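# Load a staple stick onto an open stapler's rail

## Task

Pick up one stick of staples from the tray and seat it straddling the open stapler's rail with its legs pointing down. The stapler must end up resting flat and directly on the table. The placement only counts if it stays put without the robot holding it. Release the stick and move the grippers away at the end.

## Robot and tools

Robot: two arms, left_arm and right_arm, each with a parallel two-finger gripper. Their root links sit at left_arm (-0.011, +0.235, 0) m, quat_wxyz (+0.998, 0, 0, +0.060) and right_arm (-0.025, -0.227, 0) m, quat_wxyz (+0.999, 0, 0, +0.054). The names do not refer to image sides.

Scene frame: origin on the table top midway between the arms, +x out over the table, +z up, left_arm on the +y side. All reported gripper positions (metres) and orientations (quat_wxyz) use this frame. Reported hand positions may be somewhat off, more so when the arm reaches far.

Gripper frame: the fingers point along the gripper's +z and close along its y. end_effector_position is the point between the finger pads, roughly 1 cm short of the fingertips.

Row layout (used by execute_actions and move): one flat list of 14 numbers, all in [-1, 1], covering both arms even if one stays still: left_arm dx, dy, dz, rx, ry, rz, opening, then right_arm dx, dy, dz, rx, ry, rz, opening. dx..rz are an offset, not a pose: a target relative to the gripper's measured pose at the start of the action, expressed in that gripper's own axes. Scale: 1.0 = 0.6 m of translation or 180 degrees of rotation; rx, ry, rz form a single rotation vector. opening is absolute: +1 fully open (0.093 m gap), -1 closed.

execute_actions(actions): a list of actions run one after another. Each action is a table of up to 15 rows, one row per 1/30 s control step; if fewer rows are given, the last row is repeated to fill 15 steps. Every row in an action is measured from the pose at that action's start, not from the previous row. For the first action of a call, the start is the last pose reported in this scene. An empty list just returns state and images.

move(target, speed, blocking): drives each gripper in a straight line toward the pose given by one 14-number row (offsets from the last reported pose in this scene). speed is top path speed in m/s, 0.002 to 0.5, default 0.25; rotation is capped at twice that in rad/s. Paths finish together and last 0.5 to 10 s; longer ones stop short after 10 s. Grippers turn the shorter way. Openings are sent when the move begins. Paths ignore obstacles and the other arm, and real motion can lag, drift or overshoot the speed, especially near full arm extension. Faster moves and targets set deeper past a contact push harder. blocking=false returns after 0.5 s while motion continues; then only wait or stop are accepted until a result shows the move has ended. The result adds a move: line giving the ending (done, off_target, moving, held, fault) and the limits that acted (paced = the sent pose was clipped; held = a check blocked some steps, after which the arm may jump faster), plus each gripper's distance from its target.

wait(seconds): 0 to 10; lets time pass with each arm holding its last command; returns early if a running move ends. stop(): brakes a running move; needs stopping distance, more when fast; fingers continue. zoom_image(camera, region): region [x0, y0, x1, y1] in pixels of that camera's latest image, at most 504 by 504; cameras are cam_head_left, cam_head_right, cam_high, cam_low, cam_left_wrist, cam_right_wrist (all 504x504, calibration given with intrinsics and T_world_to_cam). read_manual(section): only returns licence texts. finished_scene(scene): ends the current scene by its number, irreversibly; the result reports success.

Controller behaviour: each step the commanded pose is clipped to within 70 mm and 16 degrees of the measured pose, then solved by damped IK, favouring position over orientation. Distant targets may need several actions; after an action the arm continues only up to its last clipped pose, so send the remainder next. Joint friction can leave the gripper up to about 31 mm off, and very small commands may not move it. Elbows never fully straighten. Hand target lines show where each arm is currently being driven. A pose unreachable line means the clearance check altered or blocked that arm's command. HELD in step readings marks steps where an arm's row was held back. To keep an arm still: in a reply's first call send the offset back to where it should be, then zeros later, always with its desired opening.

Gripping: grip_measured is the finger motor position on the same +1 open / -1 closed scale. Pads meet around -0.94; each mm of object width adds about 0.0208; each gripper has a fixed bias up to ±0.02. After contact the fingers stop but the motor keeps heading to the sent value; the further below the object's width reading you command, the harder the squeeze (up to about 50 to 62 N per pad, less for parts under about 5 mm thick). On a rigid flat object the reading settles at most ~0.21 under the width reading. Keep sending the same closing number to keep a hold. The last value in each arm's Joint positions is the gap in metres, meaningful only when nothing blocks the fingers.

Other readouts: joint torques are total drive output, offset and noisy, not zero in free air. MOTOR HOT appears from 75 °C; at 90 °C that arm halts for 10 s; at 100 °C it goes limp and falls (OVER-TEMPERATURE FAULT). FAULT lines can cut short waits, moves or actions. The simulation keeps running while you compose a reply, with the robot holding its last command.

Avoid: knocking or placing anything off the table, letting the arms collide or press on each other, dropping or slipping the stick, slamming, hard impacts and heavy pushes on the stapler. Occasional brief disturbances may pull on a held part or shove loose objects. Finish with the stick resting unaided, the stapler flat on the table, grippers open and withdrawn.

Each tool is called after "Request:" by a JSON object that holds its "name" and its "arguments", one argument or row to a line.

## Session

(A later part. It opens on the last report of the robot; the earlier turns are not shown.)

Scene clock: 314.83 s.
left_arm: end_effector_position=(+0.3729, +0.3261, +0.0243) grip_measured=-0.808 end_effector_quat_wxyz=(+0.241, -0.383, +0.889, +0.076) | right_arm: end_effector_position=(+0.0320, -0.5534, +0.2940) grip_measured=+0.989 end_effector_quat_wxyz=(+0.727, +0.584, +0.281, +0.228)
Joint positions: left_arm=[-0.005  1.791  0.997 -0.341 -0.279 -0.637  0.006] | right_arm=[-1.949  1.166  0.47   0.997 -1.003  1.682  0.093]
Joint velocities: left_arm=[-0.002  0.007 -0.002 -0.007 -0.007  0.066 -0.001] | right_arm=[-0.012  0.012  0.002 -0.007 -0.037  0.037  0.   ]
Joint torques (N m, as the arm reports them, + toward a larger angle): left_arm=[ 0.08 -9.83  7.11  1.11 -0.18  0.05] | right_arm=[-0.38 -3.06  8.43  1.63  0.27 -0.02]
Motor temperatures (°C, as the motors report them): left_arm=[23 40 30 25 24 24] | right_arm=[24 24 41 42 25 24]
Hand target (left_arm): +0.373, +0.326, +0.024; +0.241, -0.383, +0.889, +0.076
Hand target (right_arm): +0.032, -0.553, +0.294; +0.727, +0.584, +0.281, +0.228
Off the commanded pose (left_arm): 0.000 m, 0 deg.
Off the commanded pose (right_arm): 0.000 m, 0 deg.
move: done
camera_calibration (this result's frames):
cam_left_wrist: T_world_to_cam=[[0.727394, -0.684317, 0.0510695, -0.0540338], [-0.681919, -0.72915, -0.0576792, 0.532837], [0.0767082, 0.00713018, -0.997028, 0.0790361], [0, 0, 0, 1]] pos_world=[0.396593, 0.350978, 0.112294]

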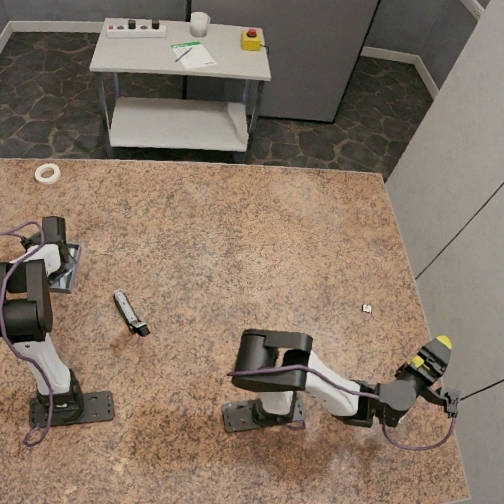

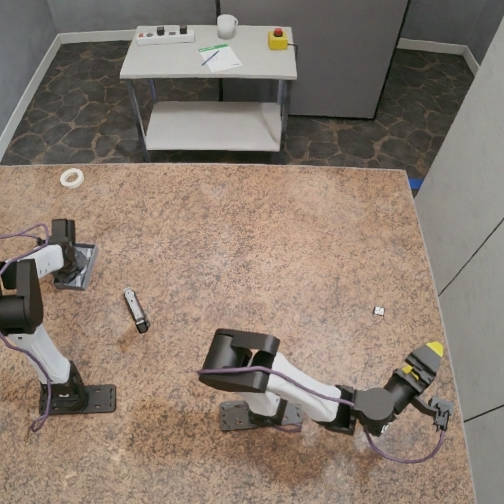

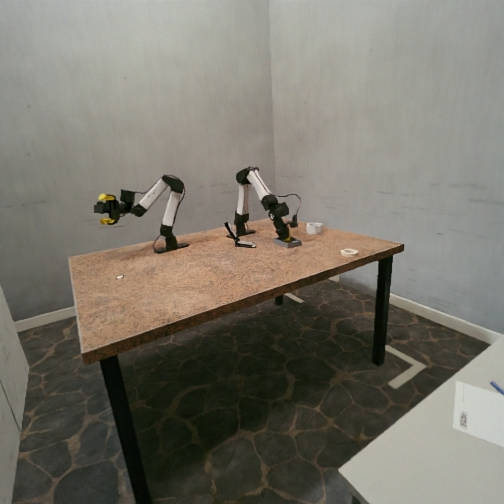

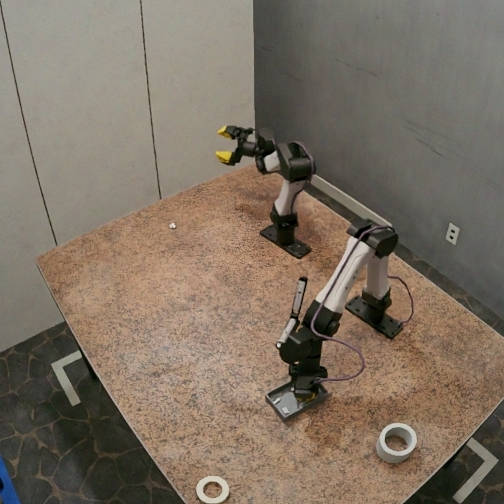

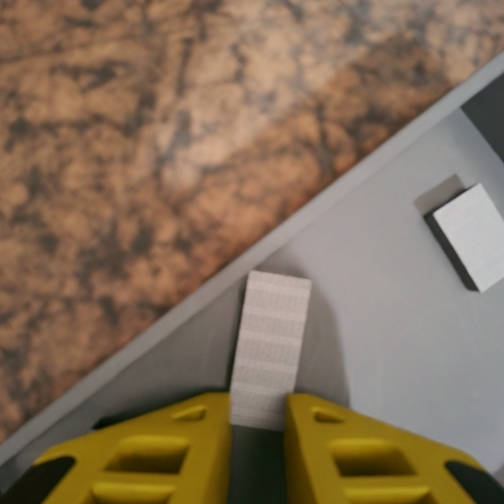

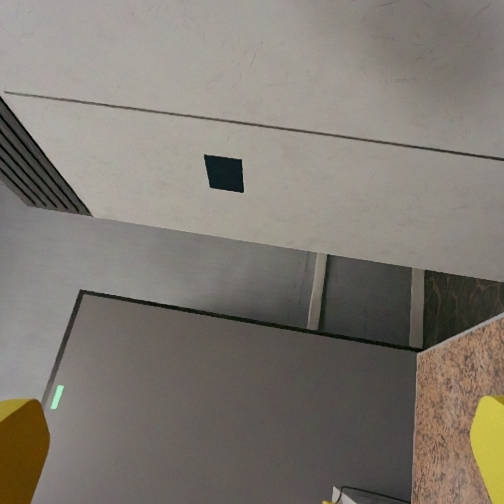

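Request:
{"name": "move", "arguments": {
  "target": [0.035,0,-0.022,0,0,0,-0.82,0,0,0,0,0,0,1],
  "speed": 0.03
}}

Request:
{"name": "move", "arguments": {
  "target": [0,0,0,0,0,0,-0.4,0,0,0,0,0,0,1]
}}

Request:
{"name": "move", "arguments": {
  "target": [-0.026,0,0.018,0,0,0,-0.4,0,0,0,0,0,0,1],
  "speed": 0.03
}}

Scene clock: 326.57 s.
left_arm: end_effector_position=(+0.3599, +0.3113, +0.0248) grip_measured=-0.809 end_effector_quat_wxyz=(+0.241, -0.382, +0.889, +0.074) | right_arm: end_effector_position=(+0.0320, -0.5534, +0.2940) grip_measured=+0.989 end_effector_quat_wxyz=(+0.727, +0.584, +0.281, +0.228)
Joint positions: left_arm=[-0.045  1.741  0.939 -0.344 -0.291 -0.674  0.006] | right_arm=[-1.949  1.166  0.47   0.997 -1.003  1.682  0.093]
Joint velocities: left_arm=[-0.002 -0.007 -0.002  0.037  0.007 -0.037 -0.   ] | right_arm=[ 0.002  0.002 -0.002 -0.051 -0.007 -0.022 -0.   ]
Joint torques (N m, as the arm reports them, + toward a larger angle): left_arm=[ -0.74 -10.71   5.72   1.04  -0.26  -0.04] | right_arm=[-0.37 -3.04  8.49  1.62  0.24 -0.05]
Motor temperatures (°C, as the motors report them): left_arm=[23 40 31 25 24 23] | right_arm=[24 24 42 42 25 24]
Hand target (left_arm): +0.356, +0.308, +0.026; +0.241, -0.383, +0.889, +0.075
Hand target (right_arm): +0.032, -0.553, +0.294; +0.727, +0.584, +0.281, +0.228
Off the commanded pose (left_arm): 0.005 m, 0 deg.
Off the commanded pose (right_arm): 0.000 m, 0 deg.
move: done
camera_calibration (this result's frames):
cam_left_wrist: T_world_to_cam=[[0.72551, -0.686021, 0.0548696, -0.0535597], [-0.683808, -0.727577, -0.0551159, 0.51328], [0.0777325, 0.00246684, -0.996971, 0.0816757], [0, 0, 0, 1]] pos_world=[0.383494, 0.336506, 0.112657]

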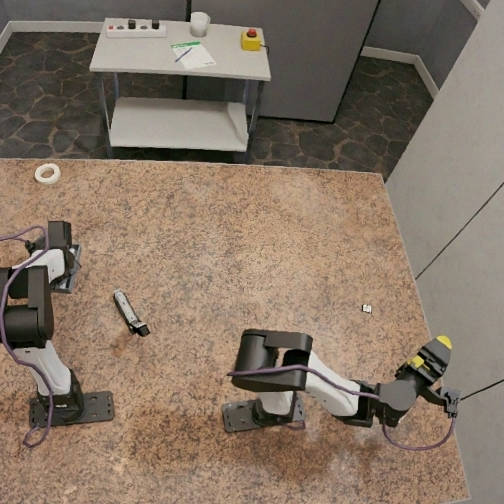

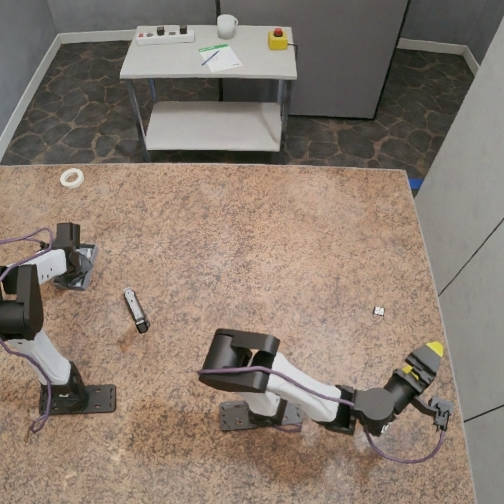

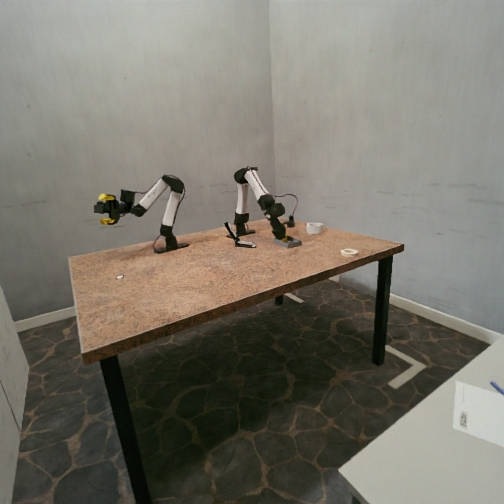

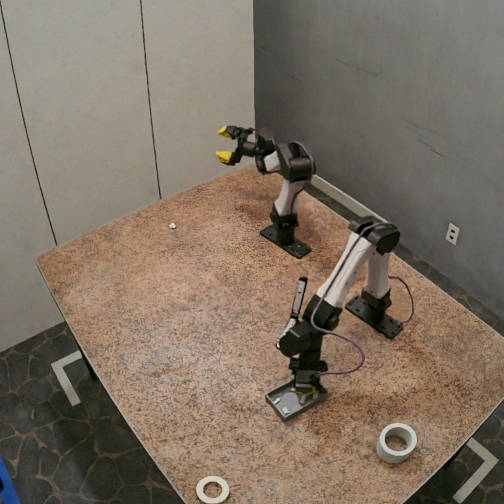

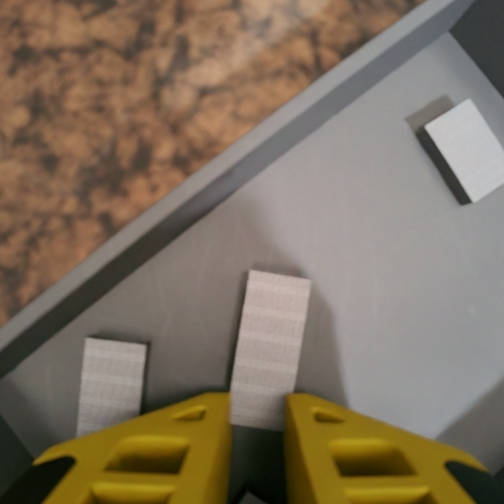

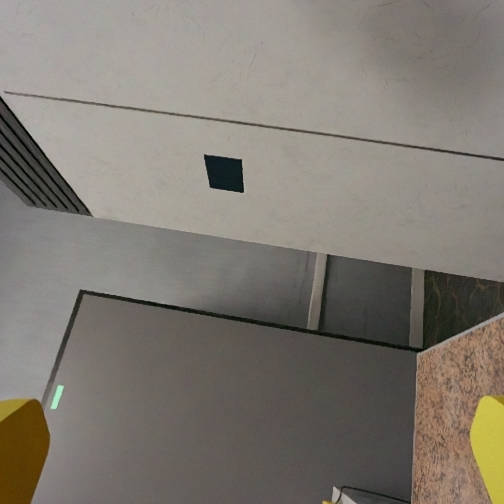

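Scene clock: 327.07 s.
left_arm: end_effector_position=(+0.3599, +0.3113, +0.0248) grip_measured=-0.402 end_effector_quat_wxyz=(+0.241, -0.382, +0.889, +0.073) | right_arm: end_effector_position=(+0.0320, -0.5534, +0.2940) grip_measured=+0.989 end_effector_quat_wxyz=(+0.727, +0.584, +0.281, +0.228)
Joint positions: left_arm=[-0.045  1.741  0.939 -0.343 -0.291 -0.674  0.026] | right_arm=[-1.949  1.166  0.47   0.997 -1.003  1.682  0.093]
Joint velocities: left_arm=[-0.002 -0.002  0.012  0.037  0.037 -0.037 -0.001] | right_arm=[-0.002  0.007 -0.017 -0.051  0.022  0.11  -0.001]
Joint torques (N m, as the arm reports them, + toward a larger angle): left_arm=[ 0.21 -9.23  7.13  1.1  -0.19  0.06] | right_arm=[-0.31 -3.09  8.4   1.61  0.27 -0.06]
Motor temperatures (°C, as the motors report them): left_arm=[23 40 31 25 24 23] | right_arm=[24 24 42 42 25 24]
Hand target (left_arm): +0.360, +0.311, +0.025; +0.241, -0.382, +0.889, +0.074
Hand target (right_arm): +0.032, -0.553, +0.294; +0.727, +0.584, +0.281, +0.228
Off the commanded pose (left_arm): 0.000 m, 0 deg.
Off the commanded pose (right_arm): 0.000 m, 0 deg.
move: done
camera_calibration (this result's frames):
cam_left_wrist: T_world_to_cam=[[0.725489, -0.686023, 0.0551262, -0.0536151], [-0.683787, -0.727576, -0.0553966, 0.513341], [0.0781118, 0.00249502, -0.996941, 0.0815602], [0, 0, 0, 1]] pos_world=[0.383542, 0.33651, 0.112704]

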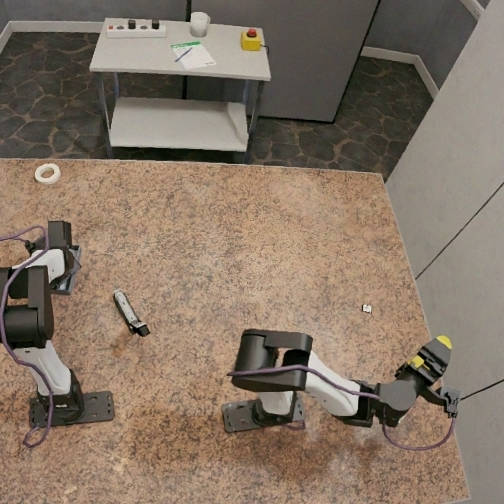

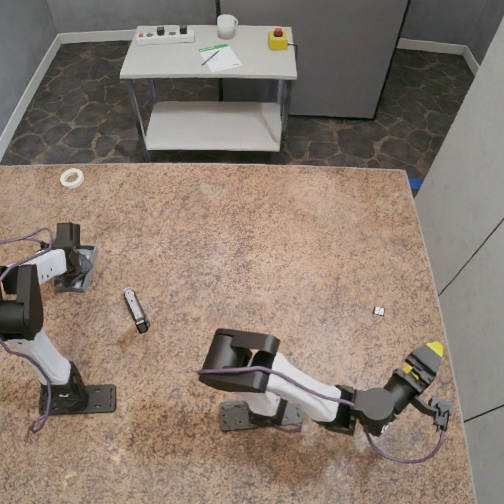

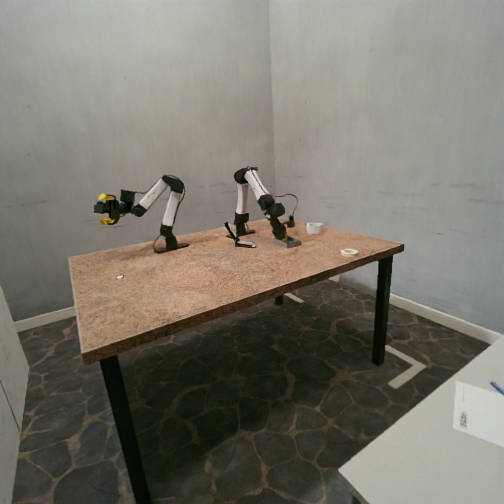

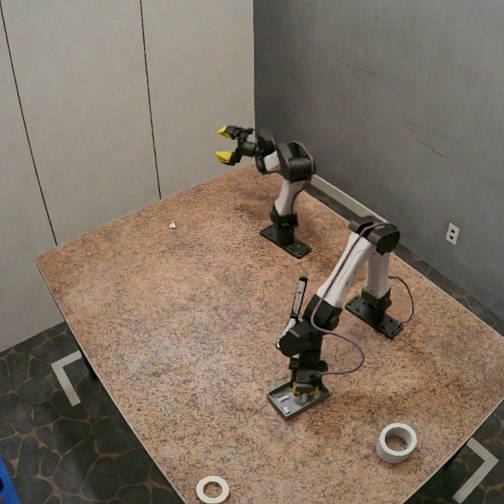

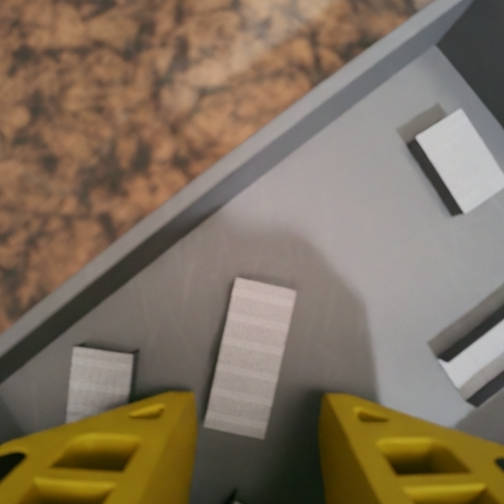

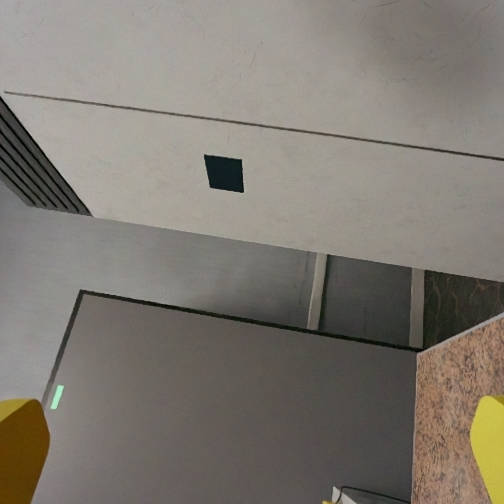

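Scene clock: 327.97 s.
left_arm: end_effector_position=(+0.3684, +0.3213, +0.0239) grip_measured=-0.402 end_effector_quat_wxyz=(+0.241, -0.382, +0.889, +0.077) | right_arm: end_effector_position=(+0.0320, -0.5534, +0.2940) grip_measured=+0.989 end_effector_quat_wxyz=(+0.727, +0.584, +0.281, +0.228)
Joint positions: left_arm=[-0.019  1.777  0.978 -0.342 -0.286 -0.648  0.026] | right_arm=[-1.949  1.166  0.47   0.997 -1.003  1.682  0.093]
Joint velocities: left_arm=[ 0.002 -0.017  0.002 -0.066 -0.022  0.022  0.001] | right_arm=[ 0.007  0.007  0.007  0.022  0.007 -0.007 -0.001]
Joint torques (N m, as the arm reports them, + toward a larger angle): left_arm=[ 1.19 -8.09  8.36  1.2  -0.1   0.13] | right_arm=[-0.34 -3.04  8.4   1.64  0.24 -0.03]
Motor temperatures (°C, as the motors report them): left_arm=[23 40 31 25 24 23] | right_arm=[24 24 42 42 25 24]
Hand target (left_arm): +0.373, +0.325, +0.023; +0.242, -0.382, +0.889, +0.074
Hand target (right_arm): +0.032, -0.553, +0.294; +0.727, +0.584, +0.281, +0.228
Off the commanded pose (left_arm): 0.006 m, 0 deg.
Off the commanded pose (right_arm): 0.000 m, 0 deg.
move: done
camera_calibration (this result's frames):
cam_left_wrist: T_world_to_cam=[[0.726908, -0.685024, 0.0484341, -0.0535112], [-0.682691, -0.728471, -0.0571175, 0.526342], [0.0744097, 0.00845367, -0.997192, 0.0794376], [0, 0, 0, 1]] pos_world=[0.392316, 0.346097, 0.11187]

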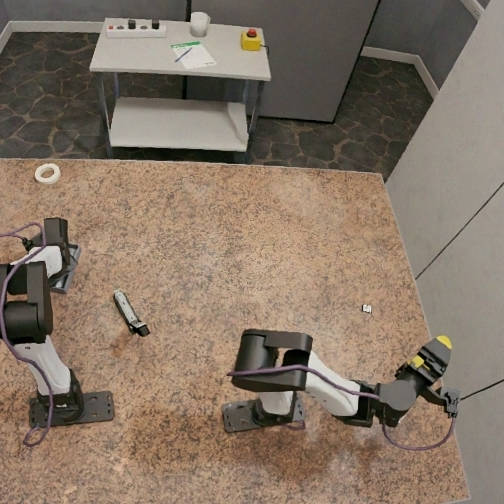

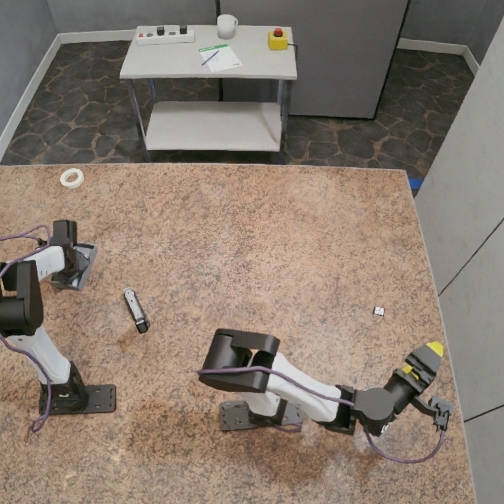

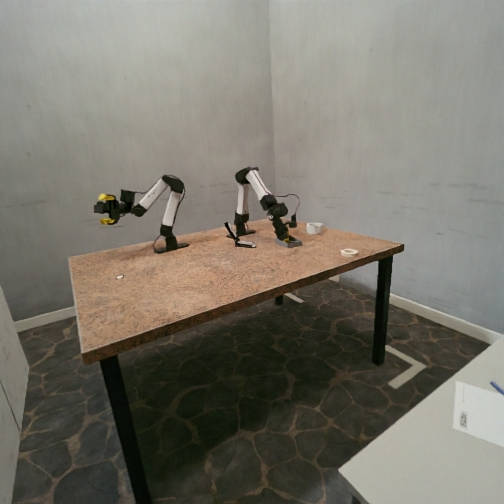

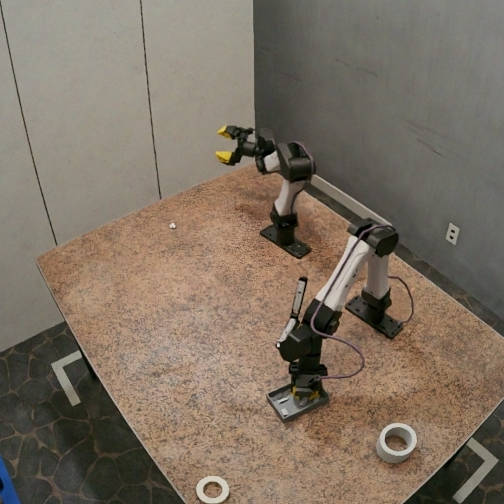

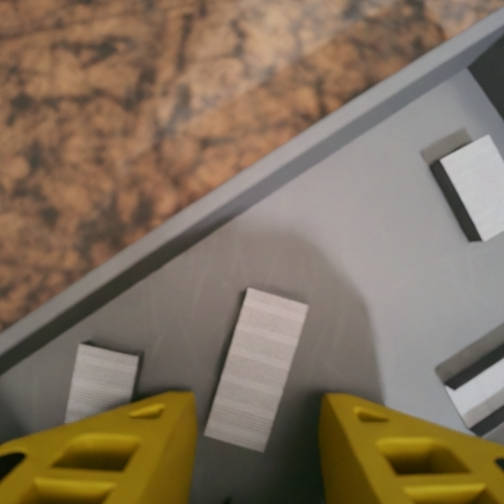

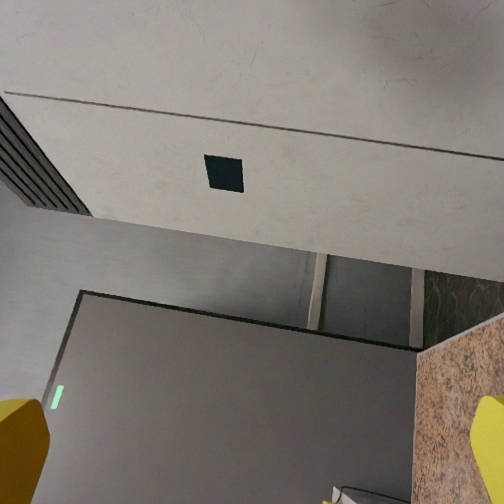

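Request:
{"name": "move", "arguments": {
  "target": [-0.008,0,-0.016,0,0,0.06,-0.35,0,0,0,0,0,0,1],
  "speed": 0.03
}}

Request:
{"name": "move", "arguments": {
  "target": [-0.028,0,0.012,0,0,0,-0.35,0,0,0,0,0,0,1],
  "speed": 0.03
}}

Scene clock: 338.97 s.
left_arm: end_effector_position=(+0.3647, +0.3209, +0.0264) grip_measured=-0.352 end_effector_quat_wxyz=(+0.228, -0.303, +0.920, +0.098) | right_arm: end_effector_position=(+0.0320, -0.5534, +0.2940) grip_measured=+0.989 end_effector_quat_wxyz=(+0.727, +0.584, +0.281, +0.228)
Joint positions: left_arm=[-0.019  1.764  0.978 -0.365 -0.286 -0.475  0.028] | right_arm=[-1.949  1.166  0.47   0.997 -1.003  1.682  0.093]
Joint velocities: left_arm=[-0.007  0.002 -0.007 -0.11   0.051  0.007 -0.001] | right_arm=[-0.012 -0.007  0.007  0.022 -0.081  0.022  0.001]
Joint torques (N m, as the arm reports them, + toward a larger angle): left_arm=[  0.08 -10.71   8.96   0.92  -0.16   0.2 ] | right_arm=[-0.29 -2.98  8.46  1.62  0.24  0.  ]
Motor temperatures (°C, as the motors report them): left_arm=[23 40 31 25 24 24] | right_arm=[24 24 42 42 25 24]
Hand target (left_arm): +0.368, +0.321, +0.035; +0.233, -0.297, +0.921, +0.099
Hand target (right_arm): +0.032, -0.553, +0.294; +0.727, +0.584, +0.281, +0.228
Off the commanded pose (left_arm): 0.009 m, 1 deg.
Off the commanded pose (right_arm): 0.000 m, 0 deg.
move: done
camera_calibration (this result's frames):
cam_left_wrist: T_world_to_cam=[[0.614735, -0.787642, -0.0414879, 0.0249974], [-0.788602, -0.612821, -0.0505756, 0.524955], [0.0144108, 0.0638081, -0.997858, 0.0863326], [0, 0, 0, 1]] pos_world=[0.397369, 0.335883, 0.113735]

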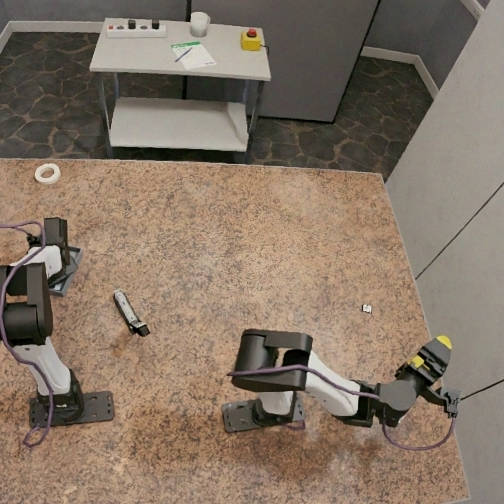

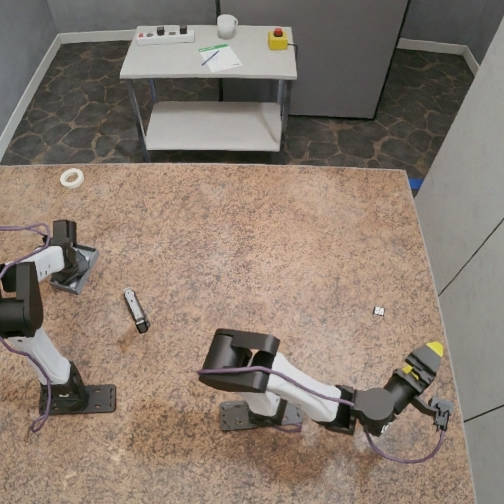

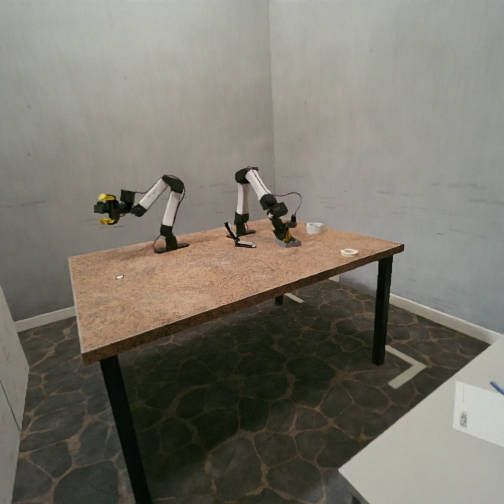

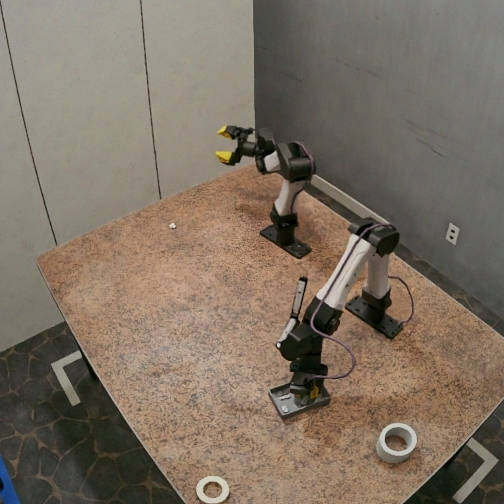

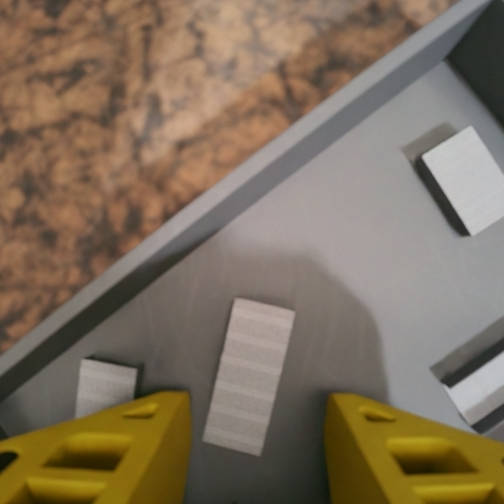

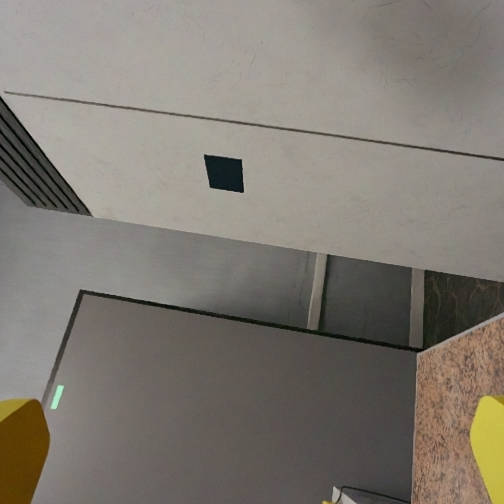

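Scene clock: 339.83 s.
left_arm: end_effector_position=(+0.3765, +0.3280, +0.0275) grip_measured=-0.352 end_effector_quat_wxyz=(+0.230, -0.303, +0.919, +0.099) | right_arm: end_effector_position=(+0.0320, -0.5534, +0.2940) grip_measured=+0.989 end_effector_quat_wxyz=(+0.727, +0.584, +0.281, +0.228)
Joint positions: left_arm=[-0.002  1.802  1.028 -0.368 -0.281 -0.459  0.028] | right_arm=[-1.949  1.166  0.47   0.997 -1.003  1.682  0.093]
Joint velocities: left_arm=[-0.012 -0.012 -0.012 -0.051 -0.051 -0.051  0.   ] | right_arm=[-0.007  0.012 -0.002  0.022 -0.007  0.007 -0.001]
Joint torques (N m, as the arm reports them, + toward a larger angle): left_arm=[ 1.   -8.94  8.85  1.05 -0.12  0.15] | right_arm=[-0.43 -3.    8.54  1.64  0.25 -0.01]
Motor temperatures (°C, as the motors report them): left_arm=[23 40 32 25 24 24] | right_arm=[24 24 42 42 25 24]
Hand target (left_arm): +0.379, +0.332, +0.028; +0.229, -0.303, +0.920, +0.099
Hand target (right_arm): +0.032, -0.553, +0.294; +0.727, +0.584, +0.281, +0.228
Off the commanded pose (left_arm): 0.005 m, 0 deg.
Off the commanded pose (right_arm): 0.000 m, 0 deg.
move: done
camera_calibration (this result's frames):
cam_left_wrist: T_world_to_cam=[[0.615579, -0.786994, -0.0412571, 0.0228628], [-0.787869, -0.613379, -0.055029, 0.538681], [0.0180012, 0.0663799, -0.997632, 0.0845593], [0, 0, 0, 1]] pos_world=[0.408814, 0.342795, 0.114945]

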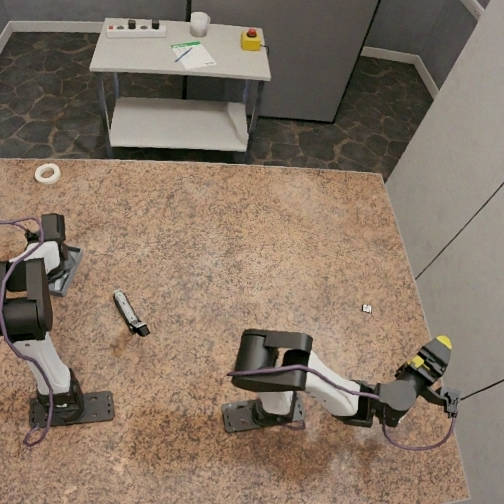

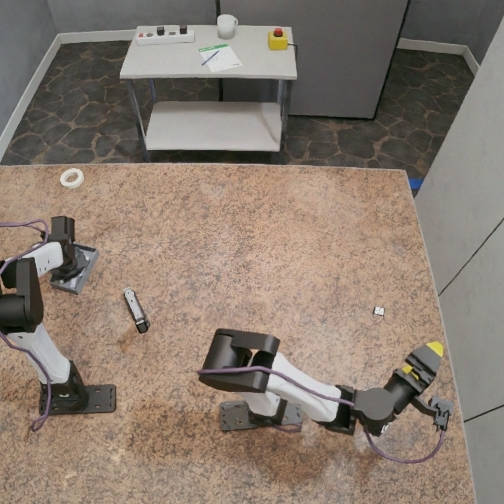

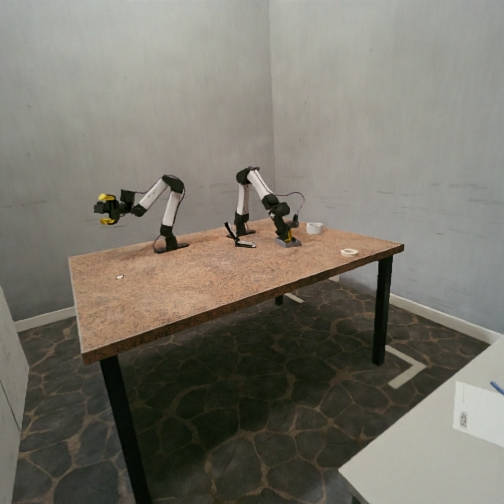

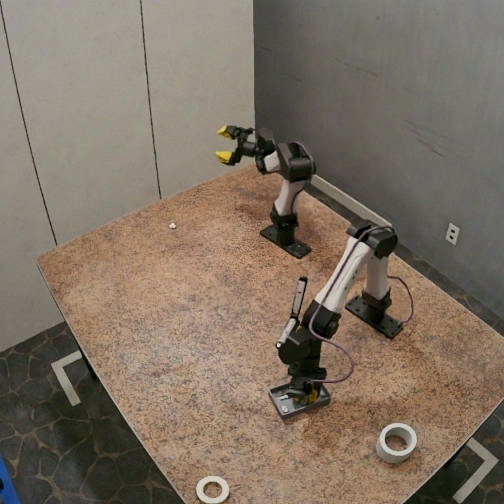

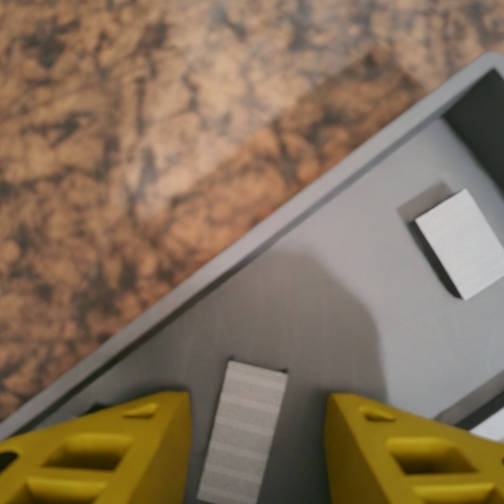

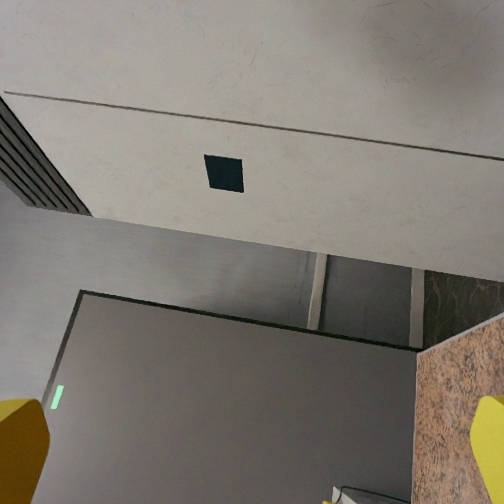

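Request:
{"name": "move", "arguments": {
  "target": [0.003,0,0.008,0,0,0,-0.82,0,0,0,0,0,0,1],
  "speed": 0.03
}}

Request:
{"name": "move", "arguments": {
  "target": [-0.09,0,-0.17,0,0,0,-0.82,0,0,0,0,0,0,1],
  "speed": 0.1
}}

Scene clock: 345.23 s.
left_arm: end_effector_position=(+0.3780, +0.3281, +0.0281) grip_measured=-0.808 end_effector_quat_wxyz=(+0.234, -0.303, +0.919, +0.098) | right_arm: end_effector_position=(+0.0320, -0.5534, +0.2940) grip_measured=+0.989 end_effector_quat_wxyz=(+0.727, +0.584, +0.281, +0.228)
Joint positions: left_arm=[-0.002  1.802  1.028 -0.362 -0.28  -0.457  0.006] | right_arm=[-1.949  1.166  0.47   0.997 -1.003  1.682  0.093]
Joint velocities: left_arm=[-0.012  0.007 -0.002  0.051 -0.051  0.066 -0.001] | right_arm=[-0.002 -0.012 -0.017 -0.007 -0.081 -0.022  0.001]
Joint torques (N m, as the arm reports them, + toward a larger angle): left_arm=[ 0.36 -8.92  6.45  1.23 -0.2   0.05] | right_arm=[-0.23 -3.    8.38  1.65  0.24  0.01]
Motor temperatures (°C, as the motors report them): left_arm=[23 40 32 25 24 24] | right_arm=[24 24 42 42 25 24]
Hand target (left_arm): +0.377, +0.329, +0.022; +0.230, -0.303, +0.919, +0.099
Hand target (right_arm): +0.032, -0.553, +0.294; +0.727, +0.584, +0.281, +0.228
Off the commanded pose (left_arm): 0.006 m, 0 deg.
Off the commanded pose (right_arm): 0.000 m, 0 deg.
move: done
camera_calibration (this result's frames):
cam_left_wrist: T_world_to_cam=[[0.614799, -0.787784, -0.0376596, 0.0224652], [-0.7883, -0.61231, -0.0605042, 0.539887], [0.0246049, 0.066885, -0.997457, 0.0825055], [0, 0, 0, 1]] pos_world=[0.409751, 0.342757, 0.115807]

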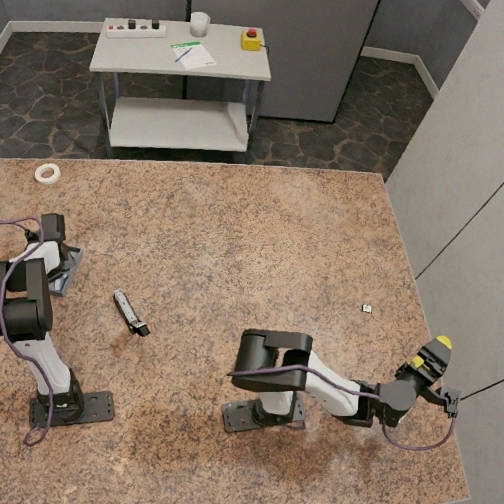

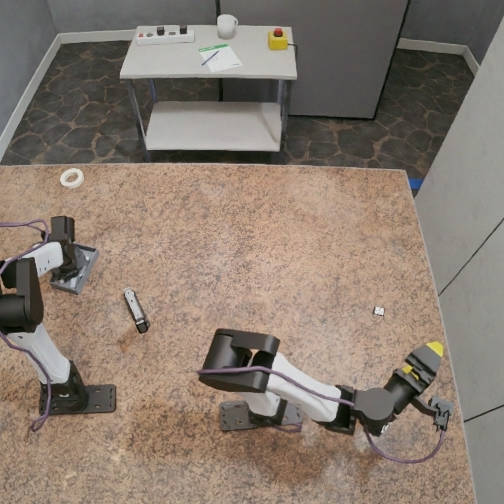

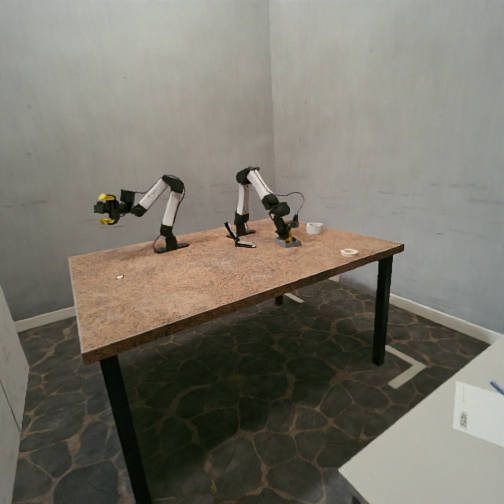

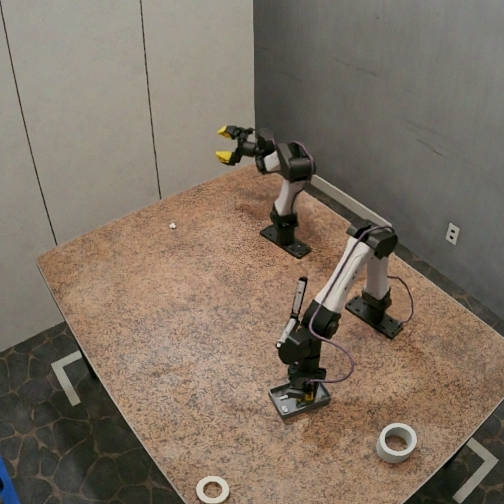

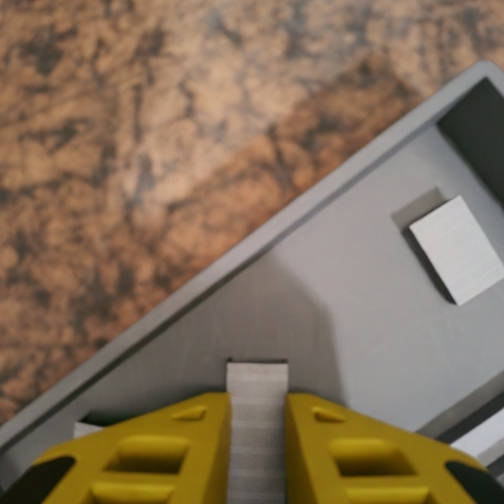

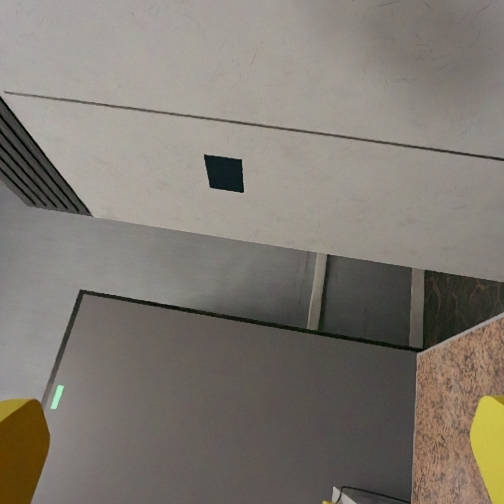

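Scene clock: 346.97 s.
left_arm: end_effector_position=(+0.3765, +0.3252, +0.1351) grip_measured=-0.808 end_effector_quat_wxyz=(+0.224, -0.302, +0.921, +0.099) | right_arm: end_effector_position=(+0.0320, -0.5534, +0.2940) grip_measured=+0.989 end_effector_quat_wxyz=(+0.727, +0.584, +0.281, +0.228)
Joint positions: left_arm=[-0.009  1.682  1.343 -0.82  -0.281 -0.465  0.006] | right_arm=[-1.949  1.166  0.47   0.997 -1.003  1.682  0.093]
Joint velocities: left_arm=[-0.002  0.022 -0.007  0.037  0.022 -0.095  0.   ] | right_arm=[-0.002 -0.012  0.007 -0.037 -0.066  0.051  0.001]
Joint torques (N m, as the arm reports them, + toward a larger angle): left_arm=[ -0.74 -10.53   9.53   1.02  -0.22  -0.05] | right_arm=[-0.41 -2.99  8.48  1.63  0.29 -0.04]
Motor temperatures (°C, as the motors report them): left_arm=[23 40 32 25 24 24] | right_arm=[24 24 42 42 25 24]
Hand target (left_arm): +0.379, +0.322, +0.144; +0.234, -0.303, +0.919, +0.098
Hand target (right_arm): +0.032, -0.553, +0.294; +0.727, +0.584, +0.281, +0.228
Off the commanded pose (left_arm): 0.009 m, 1 deg.
Off the commanded pose (right_arm): 0.000 m, 0 deg.
move: done
camera_calibration (this result's frames):
cam_left_wrist: T_world_to_cam=[[0.613962, -0.788005, -0.045812, 0.026624], [-0.78932, -0.612541, -0.0420435, 0.541464], [0.00506874, 0.0619734, -0.998065, 0.198466], [0, 0, 0, 1]] pos_world=[0.410036, 0.34035, 0.222066]

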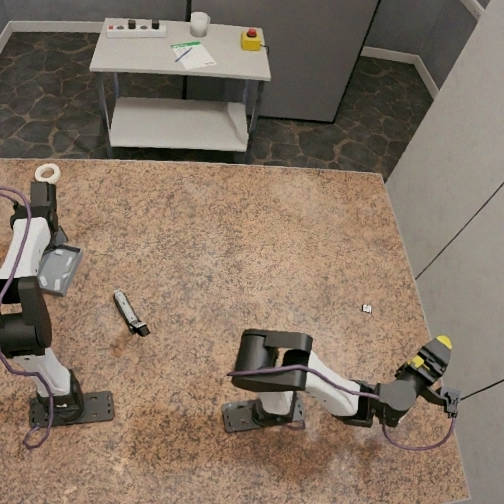

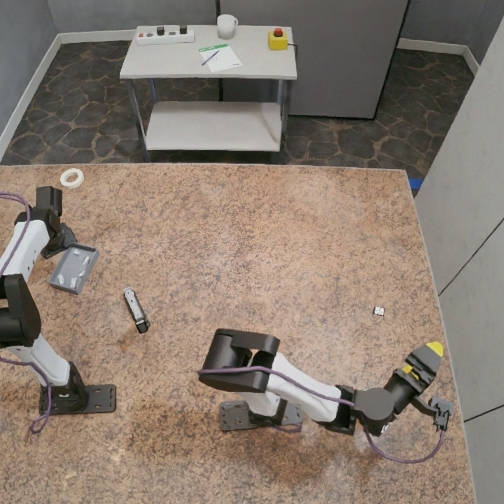

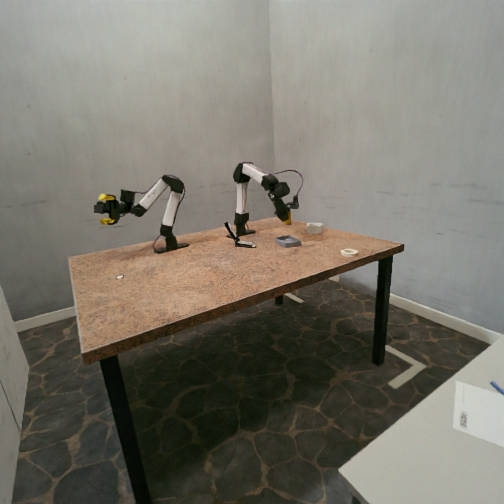

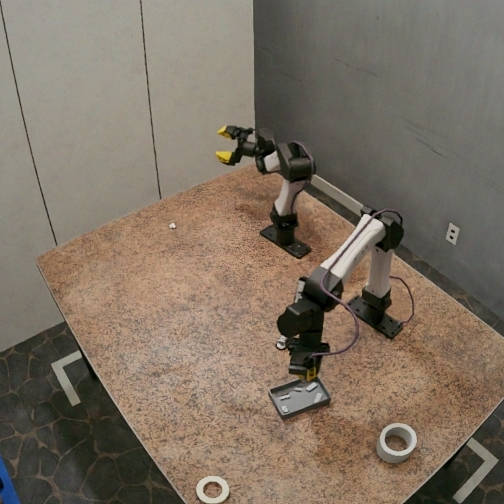

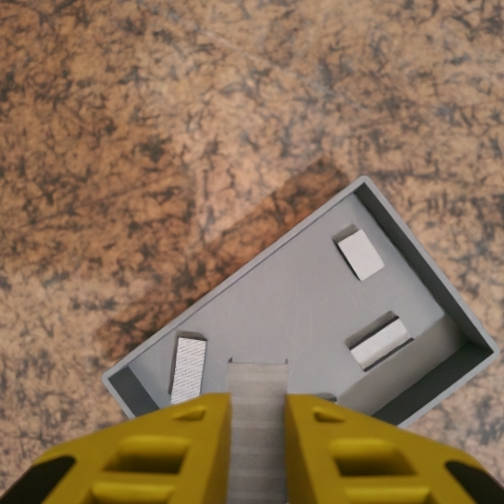

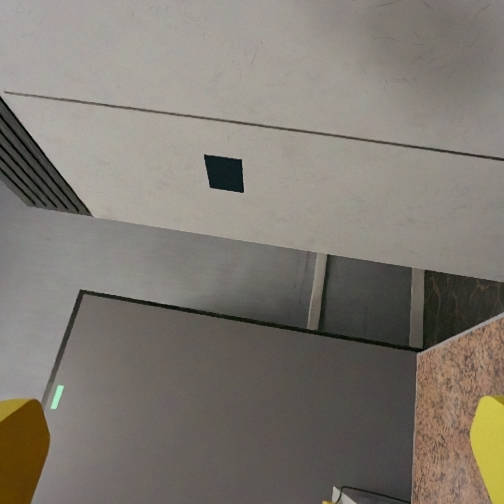

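Request:
{"name": "move", "arguments": {
  "target": [0.296,-0.155,-0.111,0.024,0,0.044,-0.82,0,0,0,0,0,0,1],
  "speed": 0.15
}}

Scene clock: 361.67 s.
left_arm: end_effector_position=(+0.2842, +0.1360, +0.1077) grip_measured=-0.808 end_effector_quat_wxyz=(+0.225, -0.230, +0.944, +0.067) | right_arm: end_effector_position=(+0.0320, -0.5534, +0.2940) grip_measured=+0.989 end_effector_quat_wxyz=(+0.727, +0.584, +0.281, +0.228)
Joint positions: left_arm=[-0.663  1.502  1.073 -0.902 -0.413 -0.972  0.006] | right_arm=[-1.949  1.166  0.47   0.997 -1.003  1.682  0.093]
Joint velocities: left_arm=[-0.012  0.007 -0.012 -0.037 -0.022 -0.022 -0.   ] | right_arm=[-0.002 -0.007  0.027 -0.037 -0.022 -0.007 -0.001]
Joint torques (N m, as the arm reports them, + toward a larger angle): left_arm=[-0.69 -7.31  6.56  0.68 -0.34 -0.03] | right_arm=[-0.29 -2.95  8.44  1.61  0.23 -0.04]
Motor temperatures (°C, as the motors report them): left_arm=[23 40 33 25 24 24] | right_arm=[24 24 42 43 25 24]
Hand target (left_arm): +0.280, +0.137, +0.105; +0.223, -0.231, +0.944, +0.074
Hand target (right_arm): +0.032, -0.553, +0.294; +0.727, +0.584, +0.281, +0.228
Off the commanded pose (left_arm): 0.004 m, 1 deg.
Off the commanded pose (right_arm): 0.000 m, 0 deg.
move: done
camera_calibration (this result's frames):
cam_left_wrist: T_world_to_cam=[[0.4789, -0.877571, -0.0228841, -0.0189852], [-0.877822, -0.478439, -0.0229211, 0.356391], [0.00916624, 0.031065, -0.999475, 0.186571], [0, 0, 0, 1]] pos_world=[0.32023, 0.148055, 0.194207]

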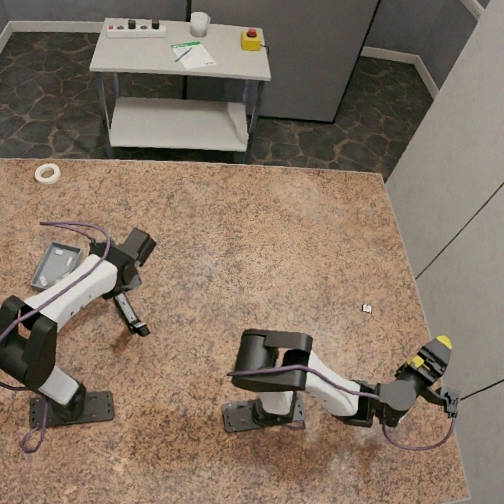

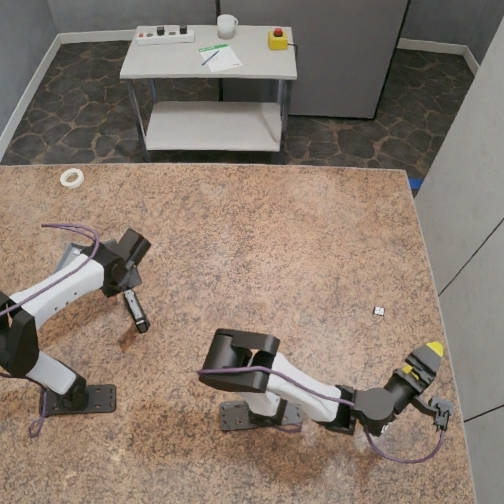

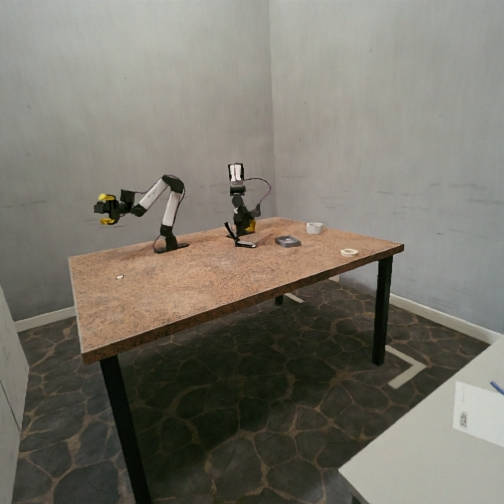

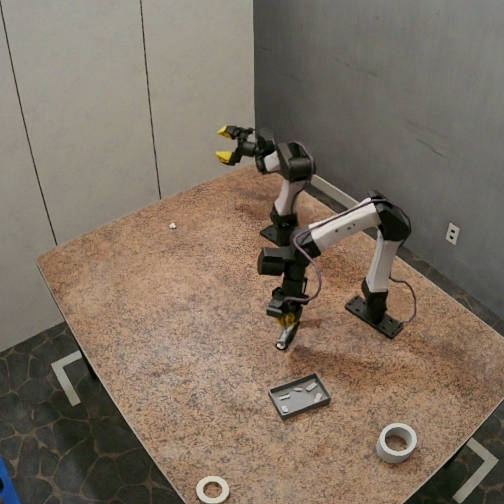

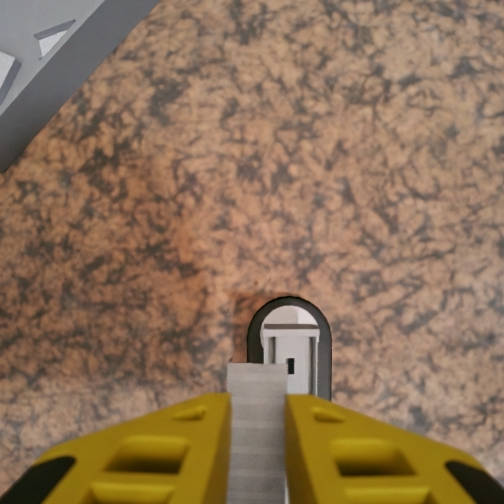

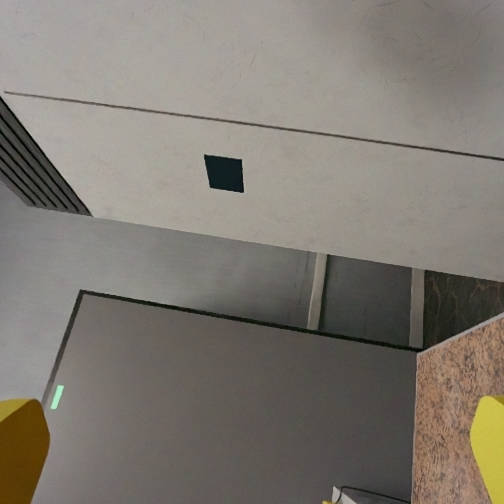

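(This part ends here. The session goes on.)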